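# Stamp the form's colored field, then return the stamp

## Task

Lower the stamp so its face lies flat on the colored field of the form and push it fully down, leaving one clean print that lies entirely inside the field; a smudged or double print, or any ink on the form beyond the field, means failure. Afterwards put the stamp back upright on the mat at its original spot, resting there by itself without robot support, then open the gripper and move the arm away.

## Robot and tools

ROBOT. Two six-joint arms with parallel grippers and wrist cameras: left_arm, base at (+0.038, +0.301, 0) m with quat_wxyz (+0.996, 0, 0, +0.091), and right_arm, base at (+0.002, -0.368, 0) m with quat_wxyz (+0.997, 0, 0, +0.083). Joint ranges in rad, base to gripper: waist ±6.283, shoulder ±2.304, elbow -4.224 to 0.061, forearm roll ±6.283, wrist pitch ±2.164, wrist roll ±6.283. Load limits in N m: 54, 54, 45, 24.3, 17.1, 17.1 (a carried object adds load). The elbow never straightens completely.

FRAME. Every pose is in the scene frame: origin on the table surface midway between the arms, +x out over the table, +z up, left_arm on the +y side. The arm names do not indicate sides of any image. Reported hand positions can be slightly wrong, more so at long reach.

GRIPPER. Its fingers extend along the gripper's own +z and close along its y. end_effector_position is the point between the pads when closed, roughly 2 cm short of the fingertips; closing pushes the tips about 10 mm further along +z. Opening runs from -1 (closed) to +1 (fully open, 0.084 m). To hold something, keep commanding a value well under grip_measured (the measured opening, same scale); lower squeezes harder, up to roughly 24 N per pad for parts up to about 6 cm wide. Fast closing can squeeze harder than intended.

CAMERAS. cam_left_wrist and cam_right_wrist, each 504x504 pixels, returned in that order. Optical frame: +z looking forward, +x to image right, +y down. Intrinsics: left fx=fy=686.605, cx=251.763, cy=251.091; right fx=fy=683.279, cx=253.638, cy=252.075.

execute_actions(actions). actions is a list of actions; each action is a list of at most 15 rows, one row per 1/30 s step, and an action always lasts 15 steps (0.5 s), repeating its final row if shorter. Each row is one flat list of 16 numbers covering both arms: left_arm x, y, z, qw, qx, qy, qz, opening, then right_arm in the same order. x, y, z are absolute target positions of end_effector_position in metres; the quaternion is an absolute target orientation, w first; both in the scene frame. An empty list just returns the current state and images. Limits: if any target lies more than 0.6 m from its gripper's current position along any of that gripper's axes, that action is rejected for both arms; a malformed action, or a first action failing this test against the last reported state, rejects the entire call. Each step the commanded pose is clipped to within 70 mm and 16 degrees of the measured one, so distant targets need several actions; after an action the arm only continues to its last clipped pose. Repeat the same quaternion every row to hold orientation rather than copying the drifting reported one. An idle arm should receive its last reported full pose and desired opening in every call.

move(target, speed, blocking). target is one 16-number row, laid out as above, holding absolute goal poses for both grippers. Each gripper travels a straight line, turning the short way, and both finish together within 0.5 to 10 s (cut off at 10 s). speed is the top path speed in m/s, 0.002 to 0.5, default 0.25; rotation is capped at twice that in rad/s. Openings apply at the start. Paths ignore obstacles and the other arm; grippers lag, stray and may exceed speed, especially near full reach. Faster moves and targets further beyond a contact point push harder. blocking=false returns after 0.5 s while motion continues; until a result shows it finished, use wait or stop before other motion commands. The result adds a move: line with the outcome (done, off_target, moving, held, fault), limits (paced = pose was clipped; held = a check blocked steps, after which the arm may jump faster), and each gripper's distance to its goal.

wait(seconds): 0 to 10 s; arms keep their last command; returns early if a running move ends. stop(): brakes a running move, needing stopping distance; fingers keep moving. zoom_image(camera, region): camera is cam_left_wrist or cam_right_wrist, region [x0, y0, x1, y1] in pixels from the top-left, at most 504x504. read_manual(section): only "licences". finished_scene(scene): pass the current scene number; irreversible, reports success. Replying without a tool call ends the run.

RESULTS. The state line gives, per arm, gripper position, quaternion and linear/angular velocity. Hand target lines show where each controller is now heading. Action calls list step readings; HELD beside an arm means part of its row was held back. A pose unreachable line means the clearance check altered or blocked that arm's command. MOTOR HOT appears from 65 °C; at 80 °C an OVER-TEMPERATURE FAULT brakes that arm until it cools, and holding loads (even while you think) heats motors. A torque fault, when contact torque hits a joint's limit, makes the arm back off, freeze for 10 s and drop the rest of the call. The simulation keeps running while you compose a reply, with the robot holding its last command.

AVOID. Knocking anything off the table, dropping or slipping the stamp, slamming into the form or table, pressing hard with fast or deeply overshot targets, and letting the arms collide or push each other. Approach slowly, press down smoothly only as far as needed, lift straight up to avoid smearing, and leave the stamp resting freely before releasing and retreating.

Each tool is called after ">>>" by a JSON object that holds its "method" and its "body", one argument or row to a line.

## Session

>>> {"method": "execute_actions", "body": {
  "actions": []
}}

Scene clock: 0.00 s.
left_arm: end_effector_position=(+0.2688, +0.0618, +0.3405) grip_measured=+1.00 end_effector_quat_wxyz=(+0.141, -0.261, +0.928, +0.224) end_effector_velocity=(-0.000, +0.000, -0.000) end_effector_angular_velocity=(-0.000, +0.000, +0.000) | right_arm: end_effector_position=(+0.3260, -0.1922, +0.1890) grip_measured=+1.00 end_effector_quat_wxyz=(-0.338, +0.714, +0.598, -0.132) end_effector_velocity=(+0.001, +0.000, +0.002) end_effector_angular_velocity=(+0.001, -0.004, -0.000)
Joint positions: left_arm=[-1.254 -0.015 -0.781  0.399 -1.192  1.292  0.084] | right_arm=[ 0.036 -0.484 -0.864  0.527 -1.056 -1.618  0.084]
Joint velocities: left_arm=[ 0.  0.  0. -0.  0. -0.  0.] | right_arm=[ 0.     0.004 -0.     0.    -0.    -0.    -0.   ]
Hand target (left_arm): +0.269, +0.062, +0.341; +0.141, -0.261, +0.928, +0.224
Hand target (right_arm): +0.326, -0.192, +0.189; -0.338, +0.714, +0.598, -0.132

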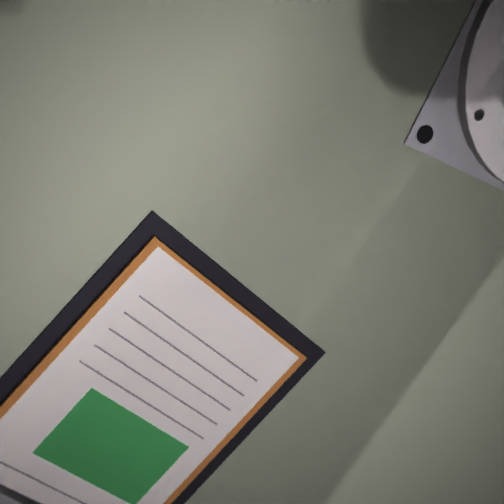

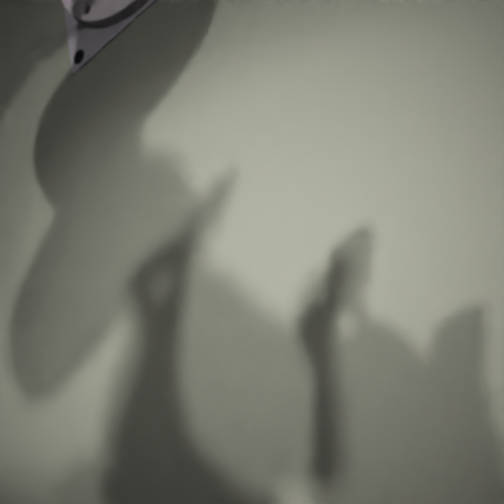

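>>> {"method": "move", "body": {
  "target": [0.40,0.15,0.42,0,0,1,0,1, 0.35,-0.22,0.42,0,1,0,0,1],
  "speed": 0.4
}}

Scene clock: 13.23 s.
left_arm: end_effector_position=(+0.3993, +0.1511, +0.4201) grip_measured=+1.00 end_effector_quat_wxyz=(+0.001, +0.000, +1.000, +0.001) end_effector_velocity=(+0.001, +0.001, +0.001) end_effector_angular_velocity=(-0.003, +0.001, -0.001) | right_arm: end_effector_position=(+0.3495, -0.2203, +0.4199) grip_measured=+1.00 end_effector_quat_wxyz=(-0.000, +1.000, -0.000, +0.000) end_effector_velocity=(+0.000, +0.000, +0.002) end_effector_angular_velocity=(-0.009, -0.001, -0.006)
Joint positions: left_arm=[-0.578  0.133 -0.907  0.003 -1.04   2.744  0.084] | right_arm=[ 0.235  0.172 -0.874  0.    -1.045  0.402  0.084]
Joint velocities: left_arm=[ 0.005 -0.002 -0.003 -0.004 -0.001  0.008  0.   ] | right_arm=[ 0.006 -0.001 -0.004 -0.01  -0.006  0.017  0.   ]
Hand target (left_arm): +0.399, +0.151, +0.420; +0.001, +0.000, +1.000, +0.001
Hand target (right_arm): +0.349, -0.220, +0.420; +0.000, +1.000, -0.000, +0.000
Off the commanded pose (left_arm): 0.001 m, 0 deg.
Off the commanded pose (right_arm): 0.001 m, 0 deg.
move: done

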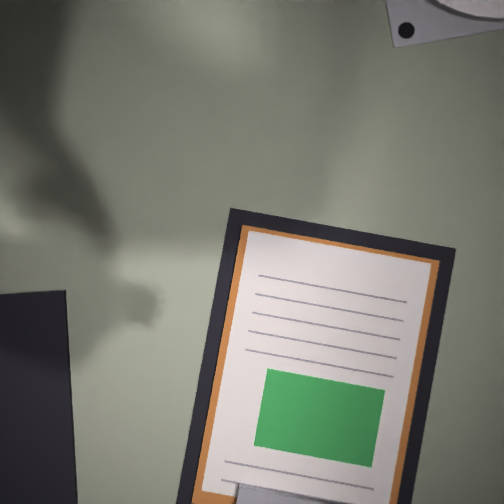

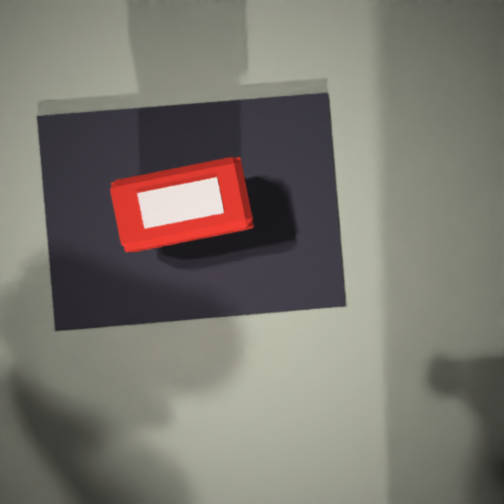

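>>> {"method": "move", "body": {
  "target": [0.532,0.205,0.28,0,0,1,0,1, 0.383,-0.170,0.28,0,1,0,0,1],
  "speed": 0.4
}}

Scene clock: 23.00 s.
left_arm: end_effector_position=(+0.5321, +0.2052, +0.2804) grip_measured=+1.00 end_effector_quat_wxyz=(-0.000, +0.000, +1.000, +0.000) end_effector_velocity=(+0.001, +0.000, -0.002) end_effector_angular_velocity=(-0.001, +0.003, +0.001) | right_arm: end_effector_position=(+0.3833, -0.1698, +0.2802) grip_measured=+1.00 end_effector_quat_wxyz=(-0.000, +1.000, +0.000, +0.000) end_effector_velocity=(+0.001, +0.001, -0.001) end_effector_angular_velocity=(-0.000, +0.000, +0.000)
Joint positions: left_arm=[-0.375 -0.276 -1.014  0.    -0.738  2.95   0.084] | right_arm=[ 0.313 -0.1   -0.805  0.    -0.704  0.478  0.084]
Joint velocities: left_arm=[ 0.001 -0.006 -0.002 -0.002  0.001  0.001  0.   ] | right_arm=[ 0.    -0.004 -0.003 -0.     0.001  0.     0.   ]
Hand target (left_arm): +0.532, +0.205, +0.280; -0.000, +0.000, +1.000, +0.000
Hand target (right_arm): +0.383, -0.170, +0.280; -0.000, +1.000, +0.000, -0.000
Off the commanded pose (left_arm): 0.000 m, 0 deg.
Off the commanded pose (right_arm): 0.000 m, 0 deg.
move: done; limits=paced

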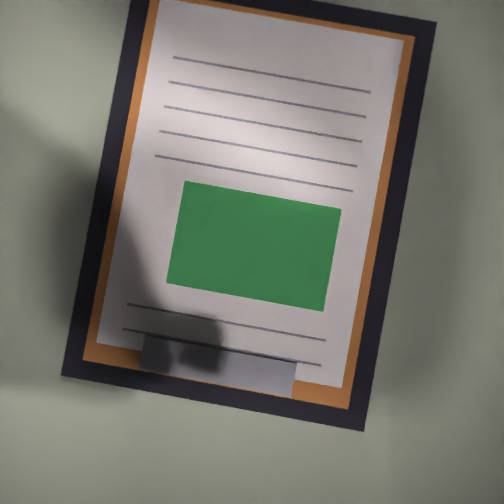

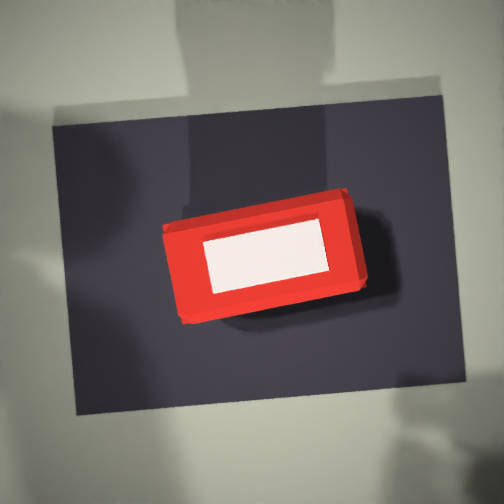

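>>> {"method": "zoom_image", "body": {
  "camera": "cam_right_wrist",
  "region": [140,160,400,350]
}}

>>> {"method": "move", "body": {
  "target": [0.532,0.205,0.28,0,0,1,0,1, 0.383,-0.170,0.20,0,1,0,0,1],
  "speed": 0.3
}}

Region (140, 160, 400, 350) of cam_right_wrist's 504x504 image, scaled by 1.938, with more detail than that image has; it fills the top 368 rows of this view, and the rest is white.

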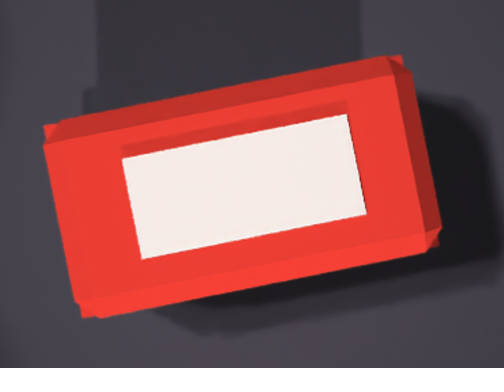

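Scene clock: 27.00 s.
left_arm: end_effector_position=(+0.5320, +0.2050, +0.2800) grip_measured=+1.00 end_effector_quat_wxyz=(+0.000, +0.000, +1.000, -0.000) end_effector_velocity=(-0.000, +0.000, -0.000) end_effector_angular_velocity=(-0.001, +0.000, +0.001) | right_arm: end_effector_position=(+0.3832, -0.1698, +0.2003) grip_measured=+1.00 end_effector_quat_wxyz=(-0.000, +1.000, +0.000, +0.000) end_effector_velocity=(-0.001, -0.001, -0.003) end_effector_angular_velocity=(-0.002, +0.004, +0.000)
Joint positions: left_arm=[-0.375 -0.276 -1.013  0.    -0.737  2.949  0.084] | right_arm=[ 0.313 -0.234 -0.744  0.    -0.509  0.478  0.084]
Joint velocities: left_arm=[ 0.001  0.     0.001 -0.001  0.001  0.    -0.   ] | right_arm=[-0.    -0.007  0.002 -0.     0.004  0.     0.   ]
Hand target (left_arm): +0.532, +0.205, +0.280; +0.000, +0.000, +1.000, -0.000
Hand target (right_arm): +0.383, -0.170, +0.200; -0.000, +1.000, +0.000, -0.000
Off the commanded pose (left_arm): 0.000 m, 0 deg.
Off the commanded pose (right_arm): 0.000 m, 0 deg.
move: done

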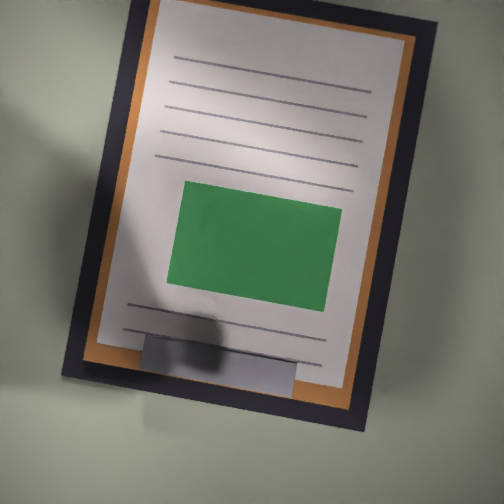

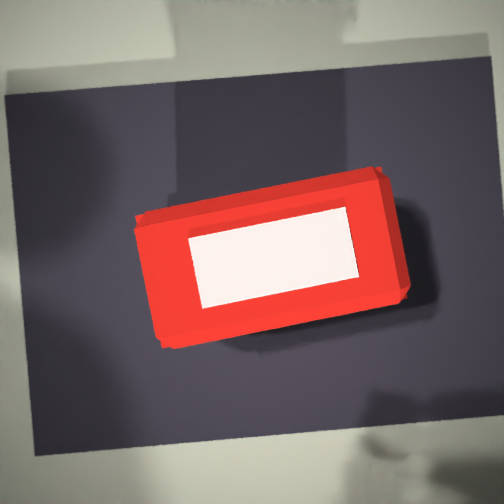

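>>> {"method": "move", "body": {
  "target": [0.449,-0.10,0.28,0,0.6347,0.7727,0,1, 0.48,-0.42,0.16,0.354,-0.612,-0.612,-0.354,1],
  "speed": 0.3
}}

Scene clock: 51.77 s.
left_arm: end_effector_position=(+0.4499, -0.1005, +0.2802) grip_measured=+1.00 end_effector_quat_wxyz=(+0.001, +0.634, +0.773, -0.001) end_effector_velocity=(-0.000, -0.002, -0.000) end_effector_angular_velocity=(-0.001, +0.000, -0.006) | right_arm: end_effector_position=(+0.4801, -0.4201, +0.1603) grip_measured=+1.00 end_effector_quat_wxyz=(-0.354, +0.612, +0.612, +0.354) end_effector_velocity=(+0.001, -0.001, -0.000) end_effector_angular_velocity=(+0.008, -0.003, +0.009)
Joint positions: left_arm=[-0.954 -0.442 -1.235 -0.002 -0.792  3.745  0.084] | right_arm=[-0.671 -0.776 -1.086  0.942 -1.216 -2.853  0.084]
Joint velocities: left_arm=[-0.002 -0.002 -0.003 -0.001 -0.001  0.005  0.   ] | right_arm=[-0.001 -0.009 -0.011 -0.005 -0.01  -0.004  0.   ]
Hand target (left_arm): +0.450, -0.101, +0.280; +0.001, +0.635, +0.773, -0.001
Hand target (right_arm): +0.480, -0.420, +0.160; -0.354, +0.612, +0.612, +0.354
Off the commanded pose (left_arm): 0.001 m, 0 deg.
Off the commanded pose (right_arm): 0.000 m, 0 deg.
move: done; limits=paced

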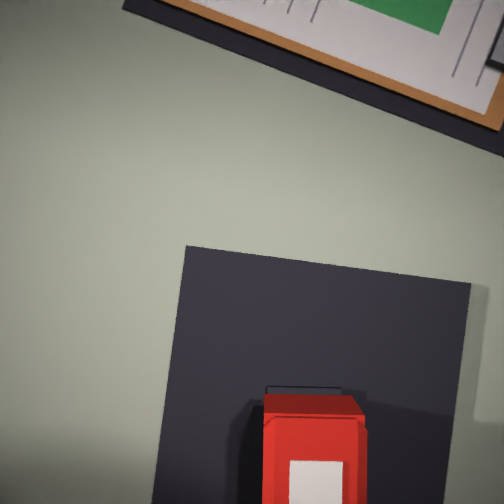

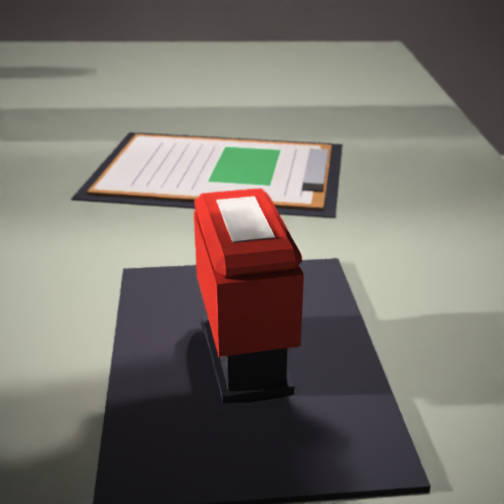

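>>> {"method": "move", "body": {
  "target": [0.500,-0.203,0.24,0,0.6347,0.7727,0,1, 0.48,-0.42,0.16,0.354,-0.612,-0.612,-0.354,1],
  "speed": 0.3
}}

Scene clock: 58.87 s.
left_arm: end_effector_position=(+0.5002, -0.2027, +0.2404) grip_measured=+1.00 end_effector_quat_wxyz=(+0.000, +0.635, +0.773, -0.000) end_effector_velocity=(+0.000, -0.001, -0.002) end_effector_angular_velocity=(+0.004, +0.003, -0.001) | right_arm: end_effector_position=(+0.4800, -0.4200, +0.1600) grip_measured=+1.00 end_effector_quat_wxyz=(-0.354, +0.612, +0.612, +0.354) end_effector_velocity=(+0.000, -0.000, -0.000) end_effector_angular_velocity=(-0.001, -0.000, -0.000)
Joint positions: left_arm=[-1.011 -0.744 -1.6   -0.    -0.855  3.689  0.084] | right_arm=[-0.671 -0.777 -1.086  0.942 -1.216 -2.854  0.084]
Joint velocities: left_arm=[-0.001 -0.007 -0.007  0.001 -0.005 -0.     0.   ] | right_arm=[ 0.    -0.    -0.     0.     0.001 -0.    -0.   ]
Hand target (left_arm): +0.500, -0.203, +0.240; +0.000, +0.635, +0.773, -0.000
Hand target (right_arm): +0.480, -0.420, +0.160; -0.354, +0.612, +0.612, +0.354
Off the commanded pose (left_arm): 0.001 m, 0 deg.
Off the commanded pose (right_arm): 0.000 m, 0 deg.
move: done

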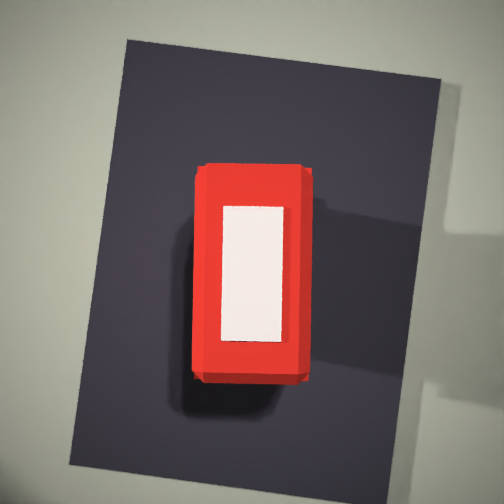

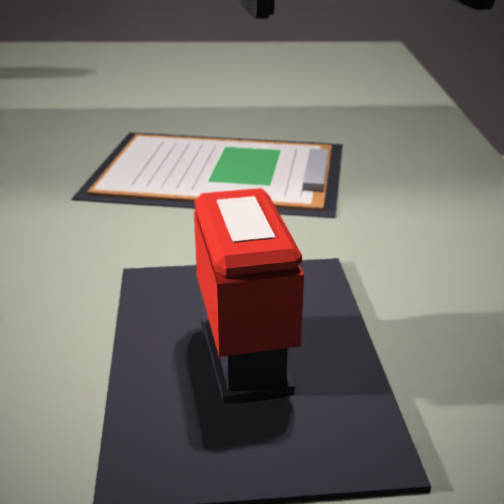

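>>> {"method": "zoom_image", "body": {
  "camera": "cam_left_wrist",
  "region": [150,150,360,400]
}}

Region (150, 150, 360, 400) of cam_left_wrist's 504x504 image, scaled by 2.016, with more detail than that image has; it fills the left 423 columns of this view, and the rest is white.

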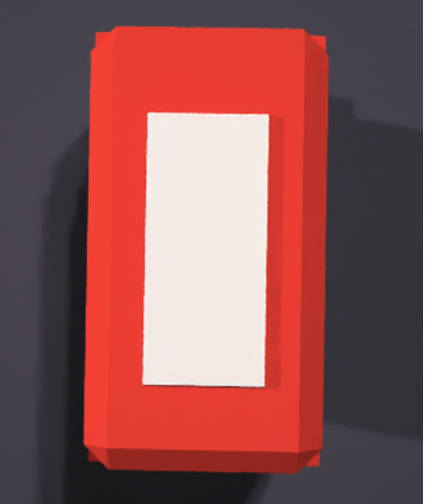

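>>> {"method": "move", "body": {
  "target": [0.482,0.102,0.152,0,0.7672,0.6414,0,1, 0.48,-0.42,0.16,0.354,-0.612,-0.612,-0.354,1],
  "speed": 0.3
}}

>>> {"method": "zoom_image", "body": {
  "camera": "cam_left_wrist",
  "region": [100,50,400,450]
}}

Scene clock: 72.13 s.
left_arm: end_effector_position=(+0.4815, +0.1016, +0.1515) grip_measured=+1.00 end_effector_quat_wxyz=(-0.000, +0.767, +0.641, +0.001) end_effector_velocity=(-0.001, +0.002, -0.001) end_effector_angular_velocity=(-0.006, +0.004, -0.004) | right_arm: end_effector_position=(+0.4800, -0.4200, +0.1600) grip_measured=+1.00 end_effector_quat_wxyz=(-0.354, +0.612, +0.612, +0.354) end_effector_velocity=(-0.001, +0.001, +0.000) end_effector_angular_velocity=(+0.002, +0.001, +0.000)
Joint positions: left_arm=[-0.606 -0.446 -0.891  0.003 -0.445  4.465  0.084] | right_arm=[-0.671 -0.777 -1.086  0.942 -1.216 -2.854  0.084]
Joint velocities: left_arm=[ 0.008  0.     0.004 -0.016  0.002  0.026  0.   ] | right_arm=[ 0.     0.001  0.002  0.    -0.001 -0.    -0.   ]
Hand target (left_arm): +0.481, +0.102, +0.151; -0.000, +0.767, +0.641, +0.000
Hand target (right_arm): +0.480, -0.420, +0.160; -0.354, +0.612, +0.612, +0.354
Off the commanded pose (left_arm): 0.001 m, 0 deg.
Off the commanded pose (right_arm): 0.000 m, 0 deg.
move: done

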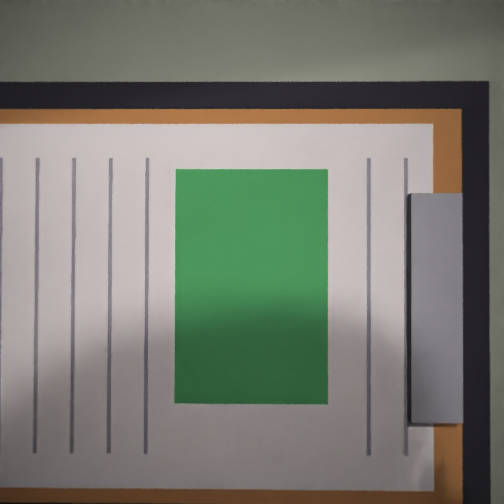

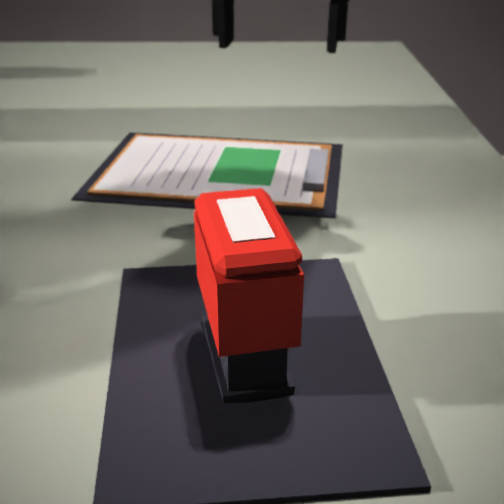

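Region (100, 50, 400, 450) of cam_left_wrist's 504x504 image, scaled by 1.260, with more detail than that image has; it fills the left 378 columns of this view, and the rest is white.

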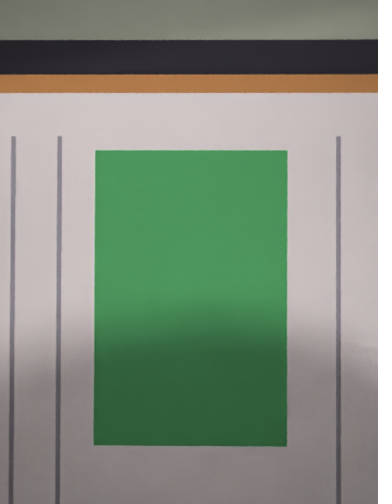

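>>> {"method": "move", "body": {
  "target": [0.457,-0.1517,0.16,0,0.6414,0.7672,0,1, 0.48,-0.42,0.16,0.354,-0.612,-0.612,-0.354,1],
  "speed": 0.3
}}

>>> {"method": "move", "body": {
  "target": [0.457,-0.1517,0.072,0,0.6414,0.7672,0,1, 0.48,-0.42,0.16,0.354,-0.612,-0.612,-0.354,1],
  "speed": 0.1
}}

Scene clock: 82.60 s.
left_arm: end_effector_position=(+0.4575, -0.1517, +0.1604) grip_measured=+1.00 end_effector_quat_wxyz=(+0.000, +0.641, +0.767, -0.001) end_effector_velocity=(+0.001, -0.003, +0.000) end_effector_angular_velocity=(+0.004, -0.002, +0.004) | right_arm: end_effector_position=(+0.4800, -0.4200, +0.1600) grip_measured=+1.00 end_effector_quat_wxyz=(-0.354, +0.612, +0.612, +0.354) end_effector_velocity=(-0.001, +0.000, -0.001) end_effector_angular_velocity=(+0.001, +0.002, +0.000)
Joint positions: left_arm=[-1.005 -0.69  -1.309 -0.002 -0.618  3.713  0.084] | right_arm=[-0.671 -0.777 -1.086  0.942 -1.216 -2.854  0.084]
Joint velocities: left_arm=[-0.004 -0.006 -0.01   0.007 -0.006 -0.013  0.   ] | right_arm=[ 0.    -0.001  0.001 -0.     0.     0.     0.   ]
Hand target (left_arm): +0.458, -0.152, +0.160; +0.000, +0.641, +0.767, -0.000
Hand target (right_arm): +0.480, -0.420, +0.160; -0.354, +0.612, +0.612, +0.354
Off the commanded pose (left_arm): 0.001 m, 0 deg.
Off the commanded pose (right_arm): 0.000 m, 0 deg.
move: done

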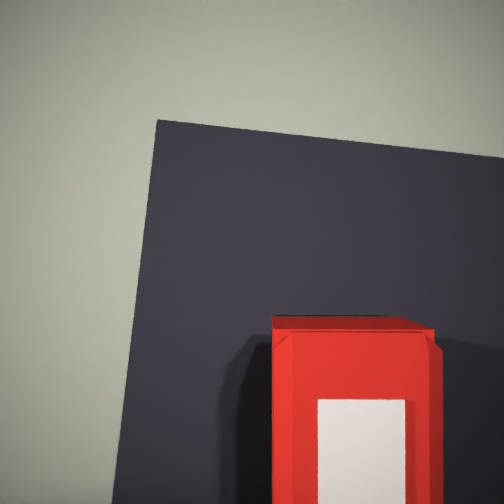

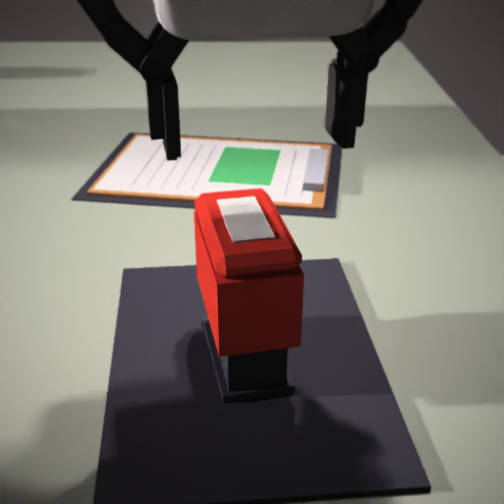

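Scene clock: 83.93 s.
left_arm: end_effector_position=(+0.4572, -0.1520, +0.0722) grip_measured=+1.00 end_effector_quat_wxyz=(+0.000, +0.641, +0.767, -0.000) end_effector_velocity=(+0.000, +0.000, -0.002) end_effector_angular_velocity=(-0.000, +0.001, +0.002) | right_arm: end_effector_position=(+0.4800, -0.4200, +0.1600) grip_measured=+1.00 end_effector_quat_wxyz=(-0.354, +0.612, +0.612, +0.354) end_effector_velocity=(+0.000, -0.000, -0.000) end_effector_angular_velocity=(-0.000, -0.000, -0.000)
Joint positions: left_arm=[-1.006 -0.834 -1.311 -0.001 -0.477  3.711  0.084] | right_arm=[-0.671 -0.777 -1.086  0.942 -1.216 -2.854  0.084]
Joint velocities: left_arm=[ 0.    -0.004 -0.001 -0.002  0.002 -0.    -0.   ] | right_arm=[ 0.    -0.    -0.001  0.     0.     0.    -0.   ]
Hand target (left_arm): +0.457, -0.152, +0.072; -0.000, +0.641, +0.767, -0.000
Hand target (right_arm): +0.480, -0.420, +0.160; -0.354, +0.612, +0.612, +0.354
Off the commanded pose (left_arm): 0.000 m, 0 deg.
Off the commanded pose (right_arm): 0.000 m, 0 deg.
move: done

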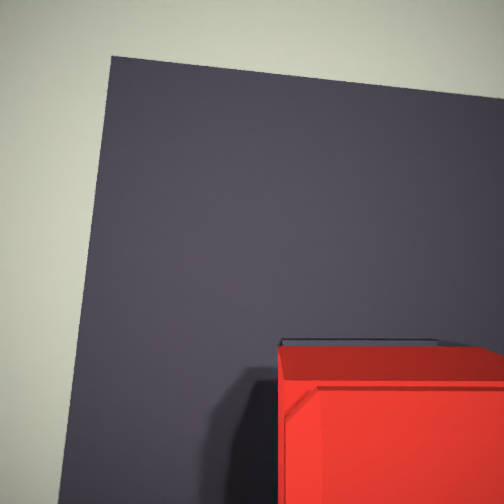

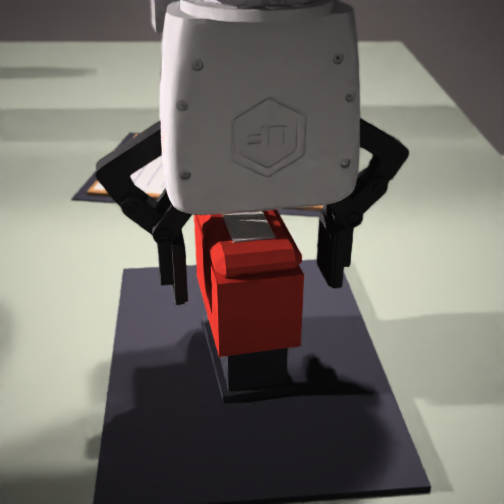

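>>> {"method": "execute_actions", "body": {
  "actions": [
    [[0.457,-0.152,0.072,0,0.6414,0.7672,0,0.3, 0.48,-0.42,0.16,0.354,-0.612,-0.612,-0.354,1]],
    [[0.457,-0.152,0.072,0,0.6414,0.7672,0,0.0, 0.48,-0.42,0.16,0.354,-0.612,-0.612,-0.354,1]],
    [[0.457,-0.152,0.072,0,0.6414,0.7672,0,-1, 0.48,-0.42,0.16,0.354,-0.612,-0.612,-0.354,1]]
  ]
}}

Scene clock: 89.33 s.
left_arm: end_effector_position=(+0.4570, -0.1520, +0.0720) grip_measured=+0.09 end_effector_quat_wxyz=(+0.000, +0.641, +0.767, +0.000) end_effector_velocity=(+0.000, -0.000, +0.000) end_effector_angular_velocity=(-0.001, -0.000, +0.001) | right_arm: end_effector_position=(+0.4800, -0.4200, +0.1600) grip_measured=+1.00 end_effector_quat_wxyz=(-0.354, +0.612, +0.612, +0.354) end_effector_velocity=(-0.000, +0.000, -0.001) end_effector_angular_velocity=(+0.001, +0.002, -0.000)
Joint positions: left_arm=[-1.007 -0.834 -1.311  0.    -0.477  3.71   0.048] | right_arm=[-0.671 -0.777 -1.086  0.942 -1.216 -2.854  0.084]
Joint velocities: left_arm=[ 0.     0.    -0.001 -0.001 -0.    -0.     0.   ] | right_arm=[ 0.    -0.002  0.     0.     0.    -0.     0.   ]
Hand target (left_arm): +0.457, -0.152, +0.072; +0.000, +0.641, +0.767, -0.000
Hand target (right_arm): +0.480, -0.420, +0.160; -0.354, +0.612, +0.612, +0.354
Off the commanded pose (left_arm): 0.000 m, 0 deg.
Off the commanded pose (right_arm): 0.000 m, 0 deg.
Step readings (end_effector_position; steps 1 to 15: 1st action; 16 to 30: 2nd action; 31 to 45: 3rd action):
0: left_arm (+0.4571, -0.1519, +0.0719) | right_arm (+0.4800, -0.4200, +0.1600)
1: left_arm (+0.4571, -0.1519, +0.0719) | right_arm (+0.4800, -0.4200, +0.1600)
2: left_arm (+0.4571, -0.1519, +0.0719) | right_arm (+0.4800, -0.4200, +0.1600)
4: left_arm (+0.4571, -0.1520, +0.0720) | right_arm (+0.4800, -0.4200, +0.1600)
8: left_arm (+0.4570, -0.1520, +0.0720) | right_arm (+0.4800, -0.4200, +0.1600)
15: left_arm (+0.4570, -0.1520, +0.0720) | right_arm (+0.4800, -0.4200, +0.1600)
16: left_arm (+0.4569, -0.1520, +0.0720) | right_arm (+0.4800, -0.4200, +0.1600)
17: left_arm (+0.4570, -0.1520, +0.0720) | right_arm (+0.4800, -0.4200, +0.1600)
19: left_arm (+0.4570, -0.1520, +0.0720) | right_arm (+0.4800, -0.4200, +0.1600)
23: left_arm (+0.4570, -0.1520, +0.0720) | right_arm (+0.4800, -0.4200, +0.1600)
30: left_arm (+0.4570, -0.1520, +0.0720) | right_arm (+0.4800, -0.4200, +0.1600)
31: left_arm (+0.4570, -0.1520, +0.0720) | right_arm (+0.4800, -0.4200, +0.1600)
32: left_arm (+0.4570, -0.1520, +0.0720) | right_arm (+0.4800, -0.4200, +0.1600)
34: left_arm (+0.4570, -0.1520, +0.0720) | right_arm (+0.4800, -0.4200, +0.1600)
38: left_arm (+0.4570, -0.1520, +0.0720) | right_arm (+0.4800, -0.4200, +0.1600)
45: end_effector_position above

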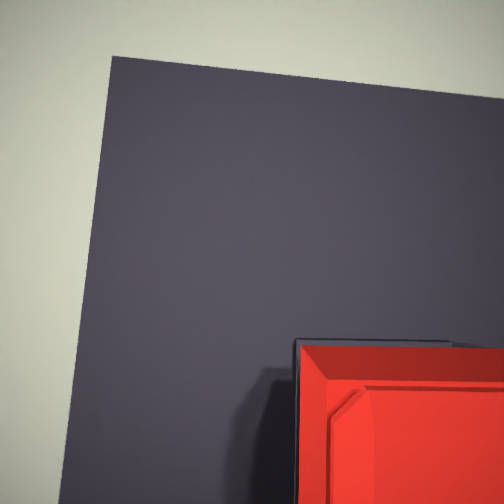

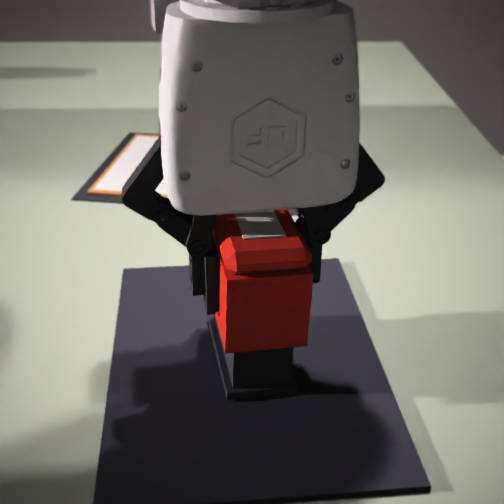

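>>> {"method": "move", "body": {
  "target": [0.457,-0.152,0.13,0,0.6414,0.7672,0,-1, 0.48,-0.42,0.16,0.354,-0.612,-0.612,-0.354,1],
  "speed": 0.15
}}

>>> {"method": "move", "body": {
  "target": [0.455,0.1605,0.12,0,0.7672,0.6414,0,-1, 0.48,-0.42,0.16,0.354,-0.612,-0.612,-0.354,1],
  "speed": 0.25
}}

>>> {"method": "move", "body": {
  "target": [0.455,0.1605,0.092,0,0.7672,0.6414,0,-1, 0.48,-0.42,0.16,0.354,-0.612,-0.612,-0.354,1],
  "speed": 0.05
}}

Scene clock: 98.47 s.
left_arm: end_effector_position=(+0.4568, -0.1518, +0.1297) grip_measured=+0.09 end_effector_quat_wxyz=(-0.000, +0.641, +0.767, +0.000) end_effector_velocity=(-0.000, -0.000, +0.002) end_effector_angular_velocity=(-0.000, +0.000, +0.001) | right_arm: end_effector_position=(+0.4800, -0.4200, +0.1600) grip_measured=+1.00 end_effector_quat_wxyz=(-0.354, +0.612, +0.612, +0.354) end_effector_velocity=(-0.000, +0.000, -0.000) end_effector_angular_velocity=(+0.000, +0.000, -0.000)
Joint positions: left_arm=[-1.007 -0.737 -1.304  0.    -0.568  3.71   0.048] | right_arm=[-0.671 -0.777 -1.086  0.942 -1.216 -2.854  0.084]
Joint velocities: left_arm=[-0.     0.004  0.    -0.001 -0.004 -0.    -0.   ] | right_arm=[-0. -0.  0.  0. -0. -0.  0.]
Hand target (left_arm): +0.457, -0.152, +0.130; +0.000, +0.641, +0.767, +0.000
Hand target (right_arm): +0.480, -0.420, +0.160; -0.354, +0.612, +0.612, +0.354
Off the commanded pose (left_arm): 0.000 m, 0 deg.
Off the commanded pose (right_arm): 0.000 m, 0 deg.
move: done

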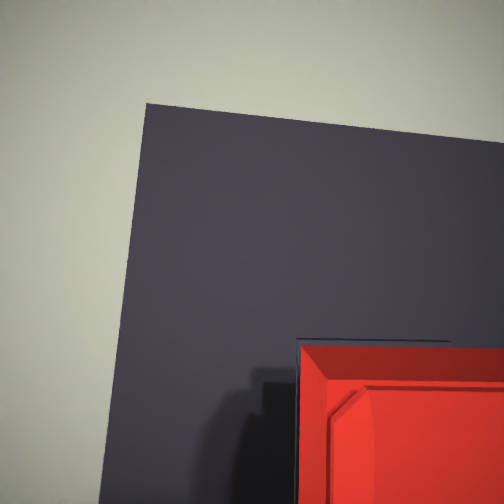

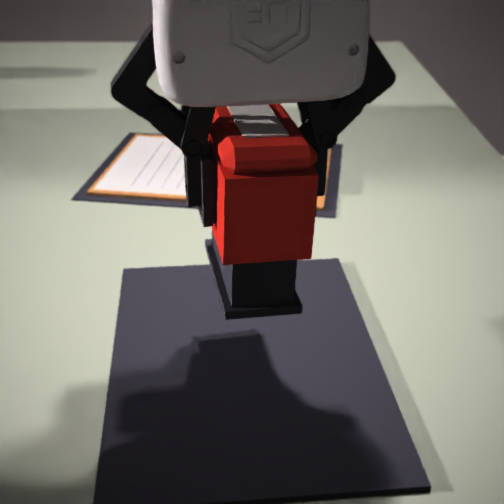

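Scene clock: 100.33 s.
left_arm: end_effector_position=(+0.4544, +0.1606, +0.1195) grip_measured=+0.09 end_effector_quat_wxyz=(-0.001, +0.767, +0.641, +0.001) end_effector_velocity=(+0.001, +0.002, +0.000) end_effector_angular_velocity=(-0.010, +0.005, -0.003) | right_arm: end_effector_position=(+0.4800, -0.4200, +0.1600) grip_measured=+1.00 end_effector_quat_wxyz=(-0.354, +0.612, +0.612, +0.354) end_effector_velocity=(+0.001, -0.001, +0.000) end_effector_angular_velocity=(-0.002, -0.003, -0.000)
Joint positions: left_arm=[-0.509 -0.426 -0.753  0.007 -0.327  4.557  0.048] | right_arm=[-0.671 -0.777 -1.086  0.942 -1.216 -2.854  0.084]
Joint velocities: left_arm=[ 0.012  0.001 -0.001 -0.034 -0.002  0.047  0.   ] | right_arm=[-0.     0.    -0.003  0.     0.001 -0.     0.   ]
Hand target (left_arm): +0.454, +0.161, +0.120; -0.000, +0.767, +0.641, +0.000
Hand target (right_arm): +0.480, -0.420, +0.160; -0.354, +0.612, +0.612, +0.354
Off the commanded pose (left_arm): 0.001 m, 0 deg.
Off the commanded pose (right_arm): 0.000 m, 0 deg.
move: done

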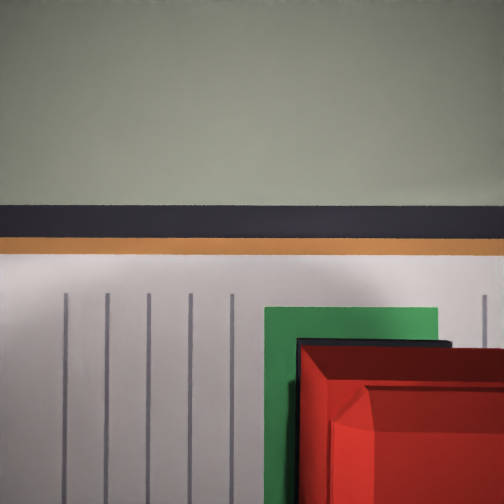

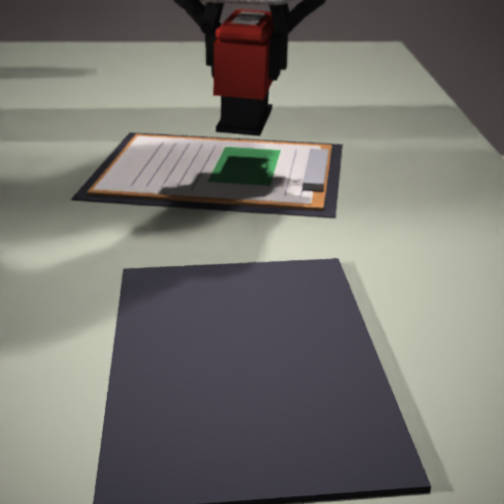

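Scene clock: 101.27 s.
left_arm: end_effector_position=(+0.4551, +0.1604, +0.0922) grip_measured=+0.09 end_effector_quat_wxyz=(+0.000, +0.767, +0.641, -0.000) end_effector_velocity=(-0.001, +0.000, -0.003) end_effector_angular_velocity=(+0.000, +0.001, -0.001) | right_arm: end_effector_position=(+0.4800, -0.4200, +0.1600) grip_measured=+1.00 end_effector_quat_wxyz=(-0.354, +0.612, +0.612, +0.354) end_effector_velocity=(-0.000, +0.000, -0.000) end_effector_angular_velocity=(-0.000, +0.001, +0.000)
Joint positions: left_arm=[-0.508 -0.49  -0.757 -0.    -0.267  4.565  0.048] | right_arm=[-0.671 -0.777 -1.086  0.942 -1.216 -2.854  0.084]
Joint velocities: left_arm=[-0.    -0.005  0.001 -0.     0.005  0.001 -0.   ] | right_arm=[-0.    -0.     0.001 -0.     0.    -0.     0.   ]
Hand target (left_arm): +0.455, +0.160, +0.092; +0.000, +0.767, +0.641, -0.000
Hand target (right_arm): +0.480, -0.420, +0.160; -0.354, +0.612, +0.612, +0.354
Off the commanded pose (left_arm): 0.000 m, 0 deg.
Off the commanded pose (right_arm): 0.000 m, 0 deg.
move: done

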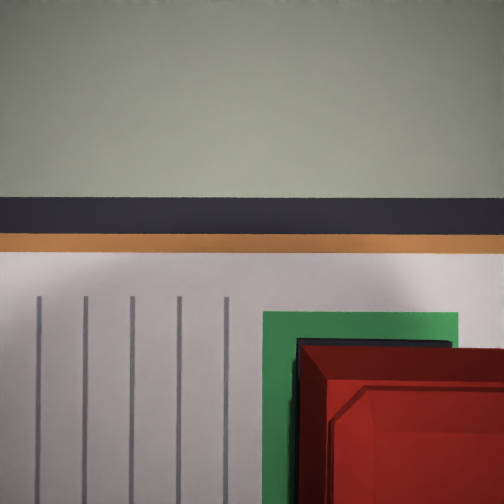

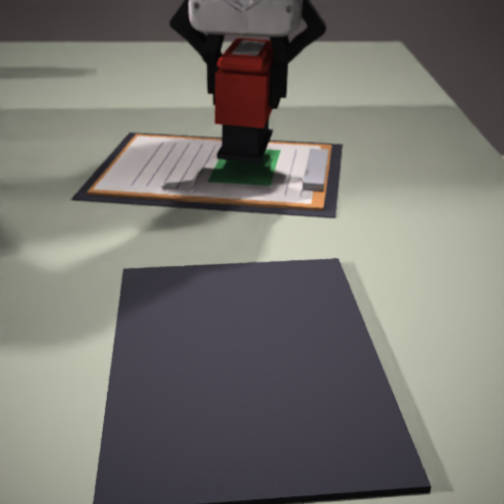

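>>> {"method": "move", "body": {
  "target": [0.454,0.1606,0.084,0,0.7672,0.6414,0,-1, 0.48,-0.42,0.16,0.354,-0.612,-0.612,-0.354,1],
  "speed": 0.03
}}

>>> {"method": "zoom_image", "body": {
  "camera": "cam_right_wrist",
  "region": [170,80,350,220]
}}

Scene clock: 105.87 s.
left_arm: end_effector_position=(+0.4540, +0.1606, +0.0842) grip_measured=+0.09 end_effector_quat_wxyz=(+0.000, +0.767, +0.641, -0.000) end_effector_velocity=(-0.001, +0.000, -0.002) end_effector_angular_velocity=(+0.000, +0.000, +0.001) | right_arm: end_effector_position=(+0.4800, -0.4200, +0.1600) grip_measured=+1.00 end_effector_quat_wxyz=(-0.354, +0.612, +0.612, +0.354) end_effector_velocity=(+0.001, -0.000, +0.001) end_effector_angular_velocity=(-0.001, -0.002, +0.000)
Joint positions: left_arm=[-0.508 -0.508 -0.756 -0.    -0.248  4.565  0.048] | right_arm=[-0.671 -0.777 -1.086  0.942 -1.216 -2.854  0.084]
Joint velocities: left_arm=[-0.    -0.004  0.001 -0.     0.005 -0.001 -0.   ] | right_arm=[-0.     0.001 -0.002 -0.001 -0.     0.     0.   ]
Hand target (left_arm): +0.454, +0.161, +0.084; +0.000, +0.767, +0.641, -0.000
Hand target (right_arm): +0.480, -0.420, +0.160; -0.354, +0.612, +0.612, +0.354
Off the commanded pose (left_arm): 0.000 m, 0 deg.
Off the commanded pose (right_arm): 0.000 m, 0 deg.
move: done

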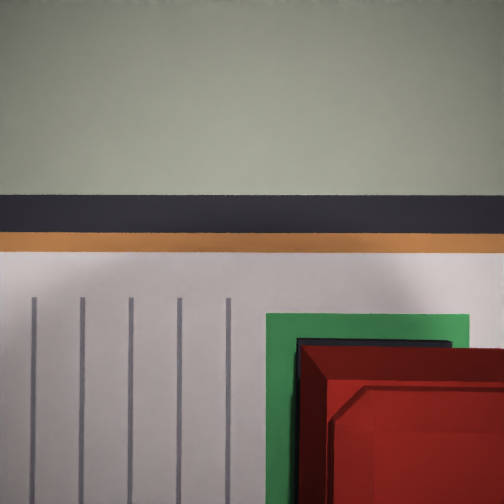

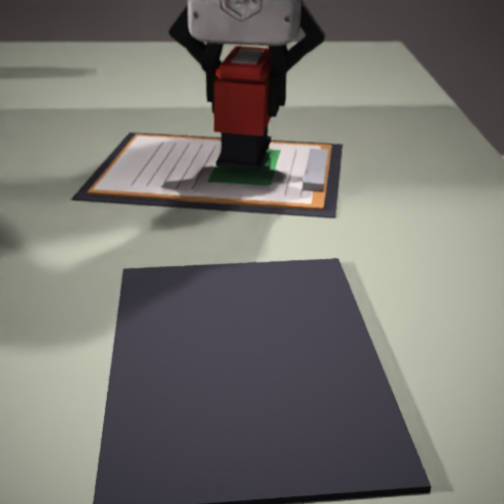

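Region (170, 80, 350, 220) of cam_right_wrist's 504x504 image, scaled by 2.800, with more detail than that image has.

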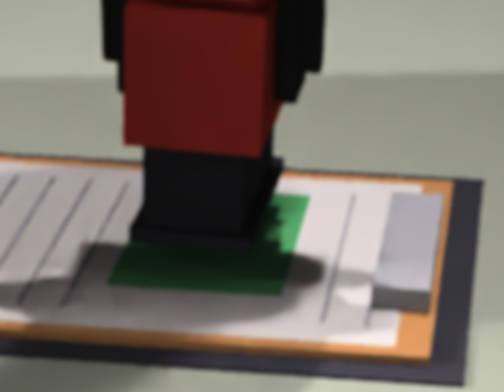

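>>> {"method": "move", "body": {
  "target": [0.454,0.1606,0.062,0,0.7672,0.6414,0,-1, 0.48,-0.42,0.16,0.354,-0.612,-0.612,-0.354,1],
  "speed": 0.02
}}

>>> {"method": "zoom_image", "body": {
  "camera": "cam_right_wrist",
  "region": [170,60,350,200]
}}

Scene clock: 110.60 s.
left_arm: end_effector_position=(+0.4541, +0.1606, +0.0622) grip_measured=+0.07 end_effector_quat_wxyz=(+0.000, +0.767, +0.641, -0.000) end_effector_velocity=(+0.001, -0.000, -0.001) end_effector_angular_velocity=(-0.001, -0.002, +0.000) | right_arm: end_effector_position=(+0.4800, -0.4200, +0.1600) grip_measured=+1.00 end_effector_quat_wxyz=(-0.354, +0.612, +0.612, +0.354) end_effector_velocity=(+0.000, -0.000, -0.000) end_effector_angular_velocity=(-0.000, -0.001, +0.000)
Joint positions: left_arm=[-0.508 -0.561 -0.762 -0.    -0.201  4.565  0.047] | right_arm=[-0.671 -0.777 -1.086  0.942 -1.216 -2.854  0.084]
Joint velocities: left_arm=[ 0.    -0.005 -0.002 -0.     0.004 -0.    -0.   ] | right_arm=[-0.    -0.    -0.001 -0.     0.    -0.    -0.   ]
Hand target (left_arm): +0.454, +0.161, +0.062; +0.000, +0.767, +0.641, -0.000
Hand target (right_arm): +0.480, -0.420, +0.160; -0.354, +0.612, +0.612, +0.354
Off the commanded pose (left_arm): 0.000 m, 0 deg.
Off the commanded pose (right_arm): 0.000 m, 0 deg.
move: done

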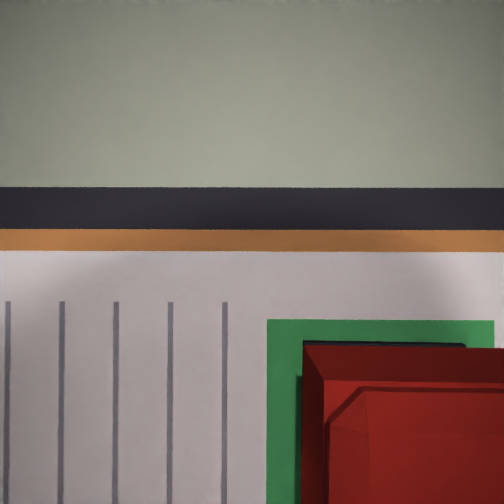

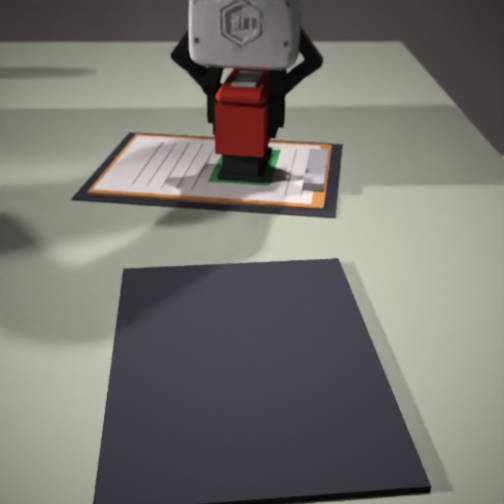

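Region (170, 60, 350, 200) of cam_right_wrist's 504x504 image, scaled by 2.800, with more detail than that image has.

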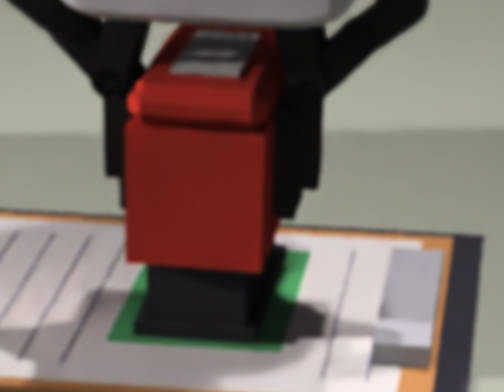

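>>> {"method": "move", "body": {
  "target": [0.454,0.1606,0.050,0,0.7672,0.6414,0,-1, 0.48,-0.42,0.16,0.354,-0.612,-0.612,-0.354,1],
  "speed": 0.02
}}

>>> {"method": "zoom_image", "body": {
  "camera": "cam_right_wrist",
  "region": [170,60,350,200]
}}

Scene clock: 113.27 s.
left_arm: end_effector_position=(+0.4540, +0.1606, +0.0502) grip_measured=+0.07 end_effector_quat_wxyz=(-0.000, +0.767, +0.641, -0.000) end_effector_velocity=(+0.002, -0.000, -0.001) end_effector_angular_velocity=(-0.001, -0.003, -0.001) | right_arm: end_effector_position=(+0.4800, -0.4200, +0.1600) grip_measured=+1.00 end_effector_quat_wxyz=(-0.354, +0.612, +0.612, +0.354) end_effector_velocity=(+0.000, -0.000, -0.000) end_effector_angular_velocity=(-0.001, -0.000, +0.001)
Joint positions: left_arm=[-0.508 -0.591 -0.767 -0.    -0.176  4.565  0.047] | right_arm=[-0.671 -0.777 -1.086  0.942 -1.216 -2.854  0.084]
Joint velocities: left_arm=[ 0.    -0.004 -0.003  0.001  0.004  0.001  0.   ] | right_arm=[ 0.    -0.001 -0.001 -0.001  0.     0.    -0.   ]
Hand target (left_arm): +0.454, +0.161, +0.050; +0.000, +0.767, +0.641, -0.000
Hand target (right_arm): +0.480, -0.420, +0.160; -0.354, +0.612, +0.612, +0.354
Off the commanded pose (left_arm): 0.000 m, 0 deg.
Off the commanded pose (right_arm): 0.000 m, 0 deg.
move: done

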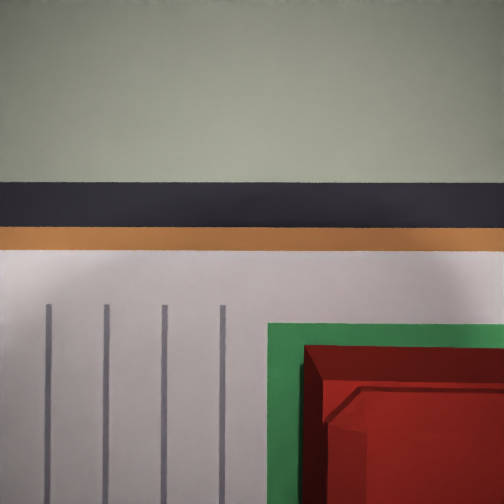

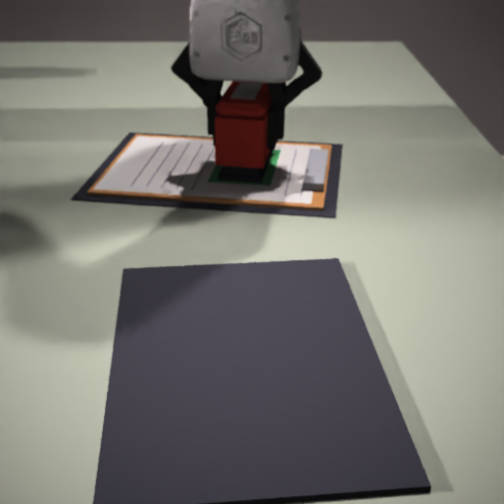

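Region (170, 60, 350, 200) of cam_right_wrist's 504x504 image, scaled by 2.800, with more detail than that image has.

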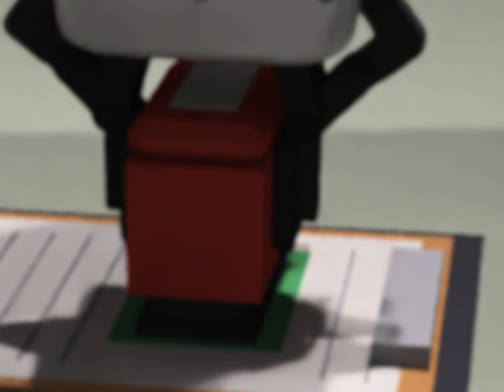

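>>> {"method": "move", "body": {
  "target": [0.454,0.1606,0.043,0,0.7672,0.6414,0,-1, 0.48,-0.42,0.16,0.354,-0.612,-0.612,-0.354,1],
  "speed": 0.015
}}

>>> {"method": "zoom_image", "body": {
  "camera": "cam_right_wrist",
  "region": [170,60,350,200]
}}

Scene clock: 116.07 s.
left_arm: end_effector_position=(+0.4540, +0.1606, +0.0436) grip_measured=+0.07 end_effector_quat_wxyz=(-0.000, +0.767, +0.641, -0.000) end_effector_velocity=(-0.000, +0.000, -0.005) end_effector_angular_velocity=(-0.000, -0.002, -0.001) | right_arm: end_effector_position=(+0.4800, -0.4200, +0.1600) grip_measured=+1.00 end_effector_quat_wxyz=(-0.354, +0.612, +0.612, +0.354) end_effector_velocity=(-0.001, +0.000, -0.000) end_effector_angular_velocity=(+0.001, +0.001, +0.001)
Joint positions: left_arm=[-0.508 -0.608 -0.771 -0.    -0.163  4.565  0.047] | right_arm=[-0.671 -0.777 -1.086  0.942 -1.216 -2.854  0.084]
Joint velocities: left_arm=[ 0.    -0.011 -0.001  0.001  0.012 -0.     0.   ] | right_arm=[-0.    -0.     0.001 -0.001 -0.001  0.    -0.   ]
Hand target (left_arm): +0.454, +0.161, +0.043; +0.000, +0.767, +0.641, -0.000
Hand target (right_arm): +0.480, -0.420, +0.160; -0.354, +0.612, +0.612, +0.354
Off the commanded pose (left_arm): 0.001 m, 0 deg.
Off the commanded pose (right_arm): 0.000 m, 0 deg.
move: done

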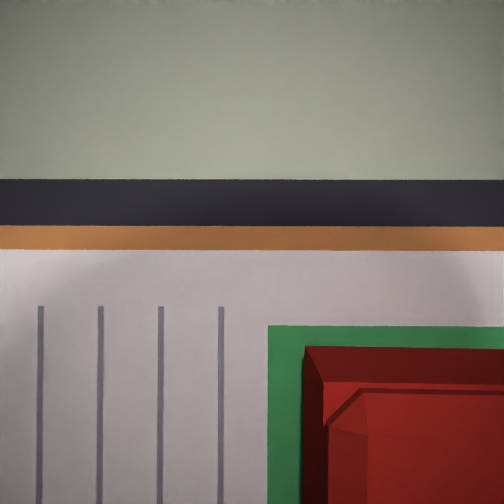

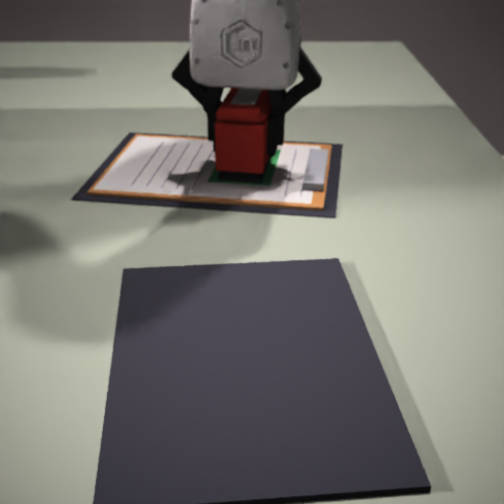

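Region (170, 60, 350, 200) of cam_right_wrist's 504x504 image, scaled by 2.800, with more detail than that image has.

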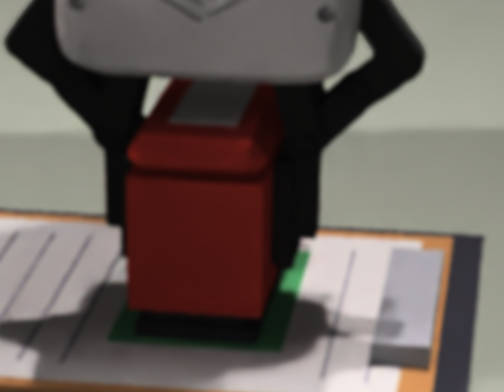

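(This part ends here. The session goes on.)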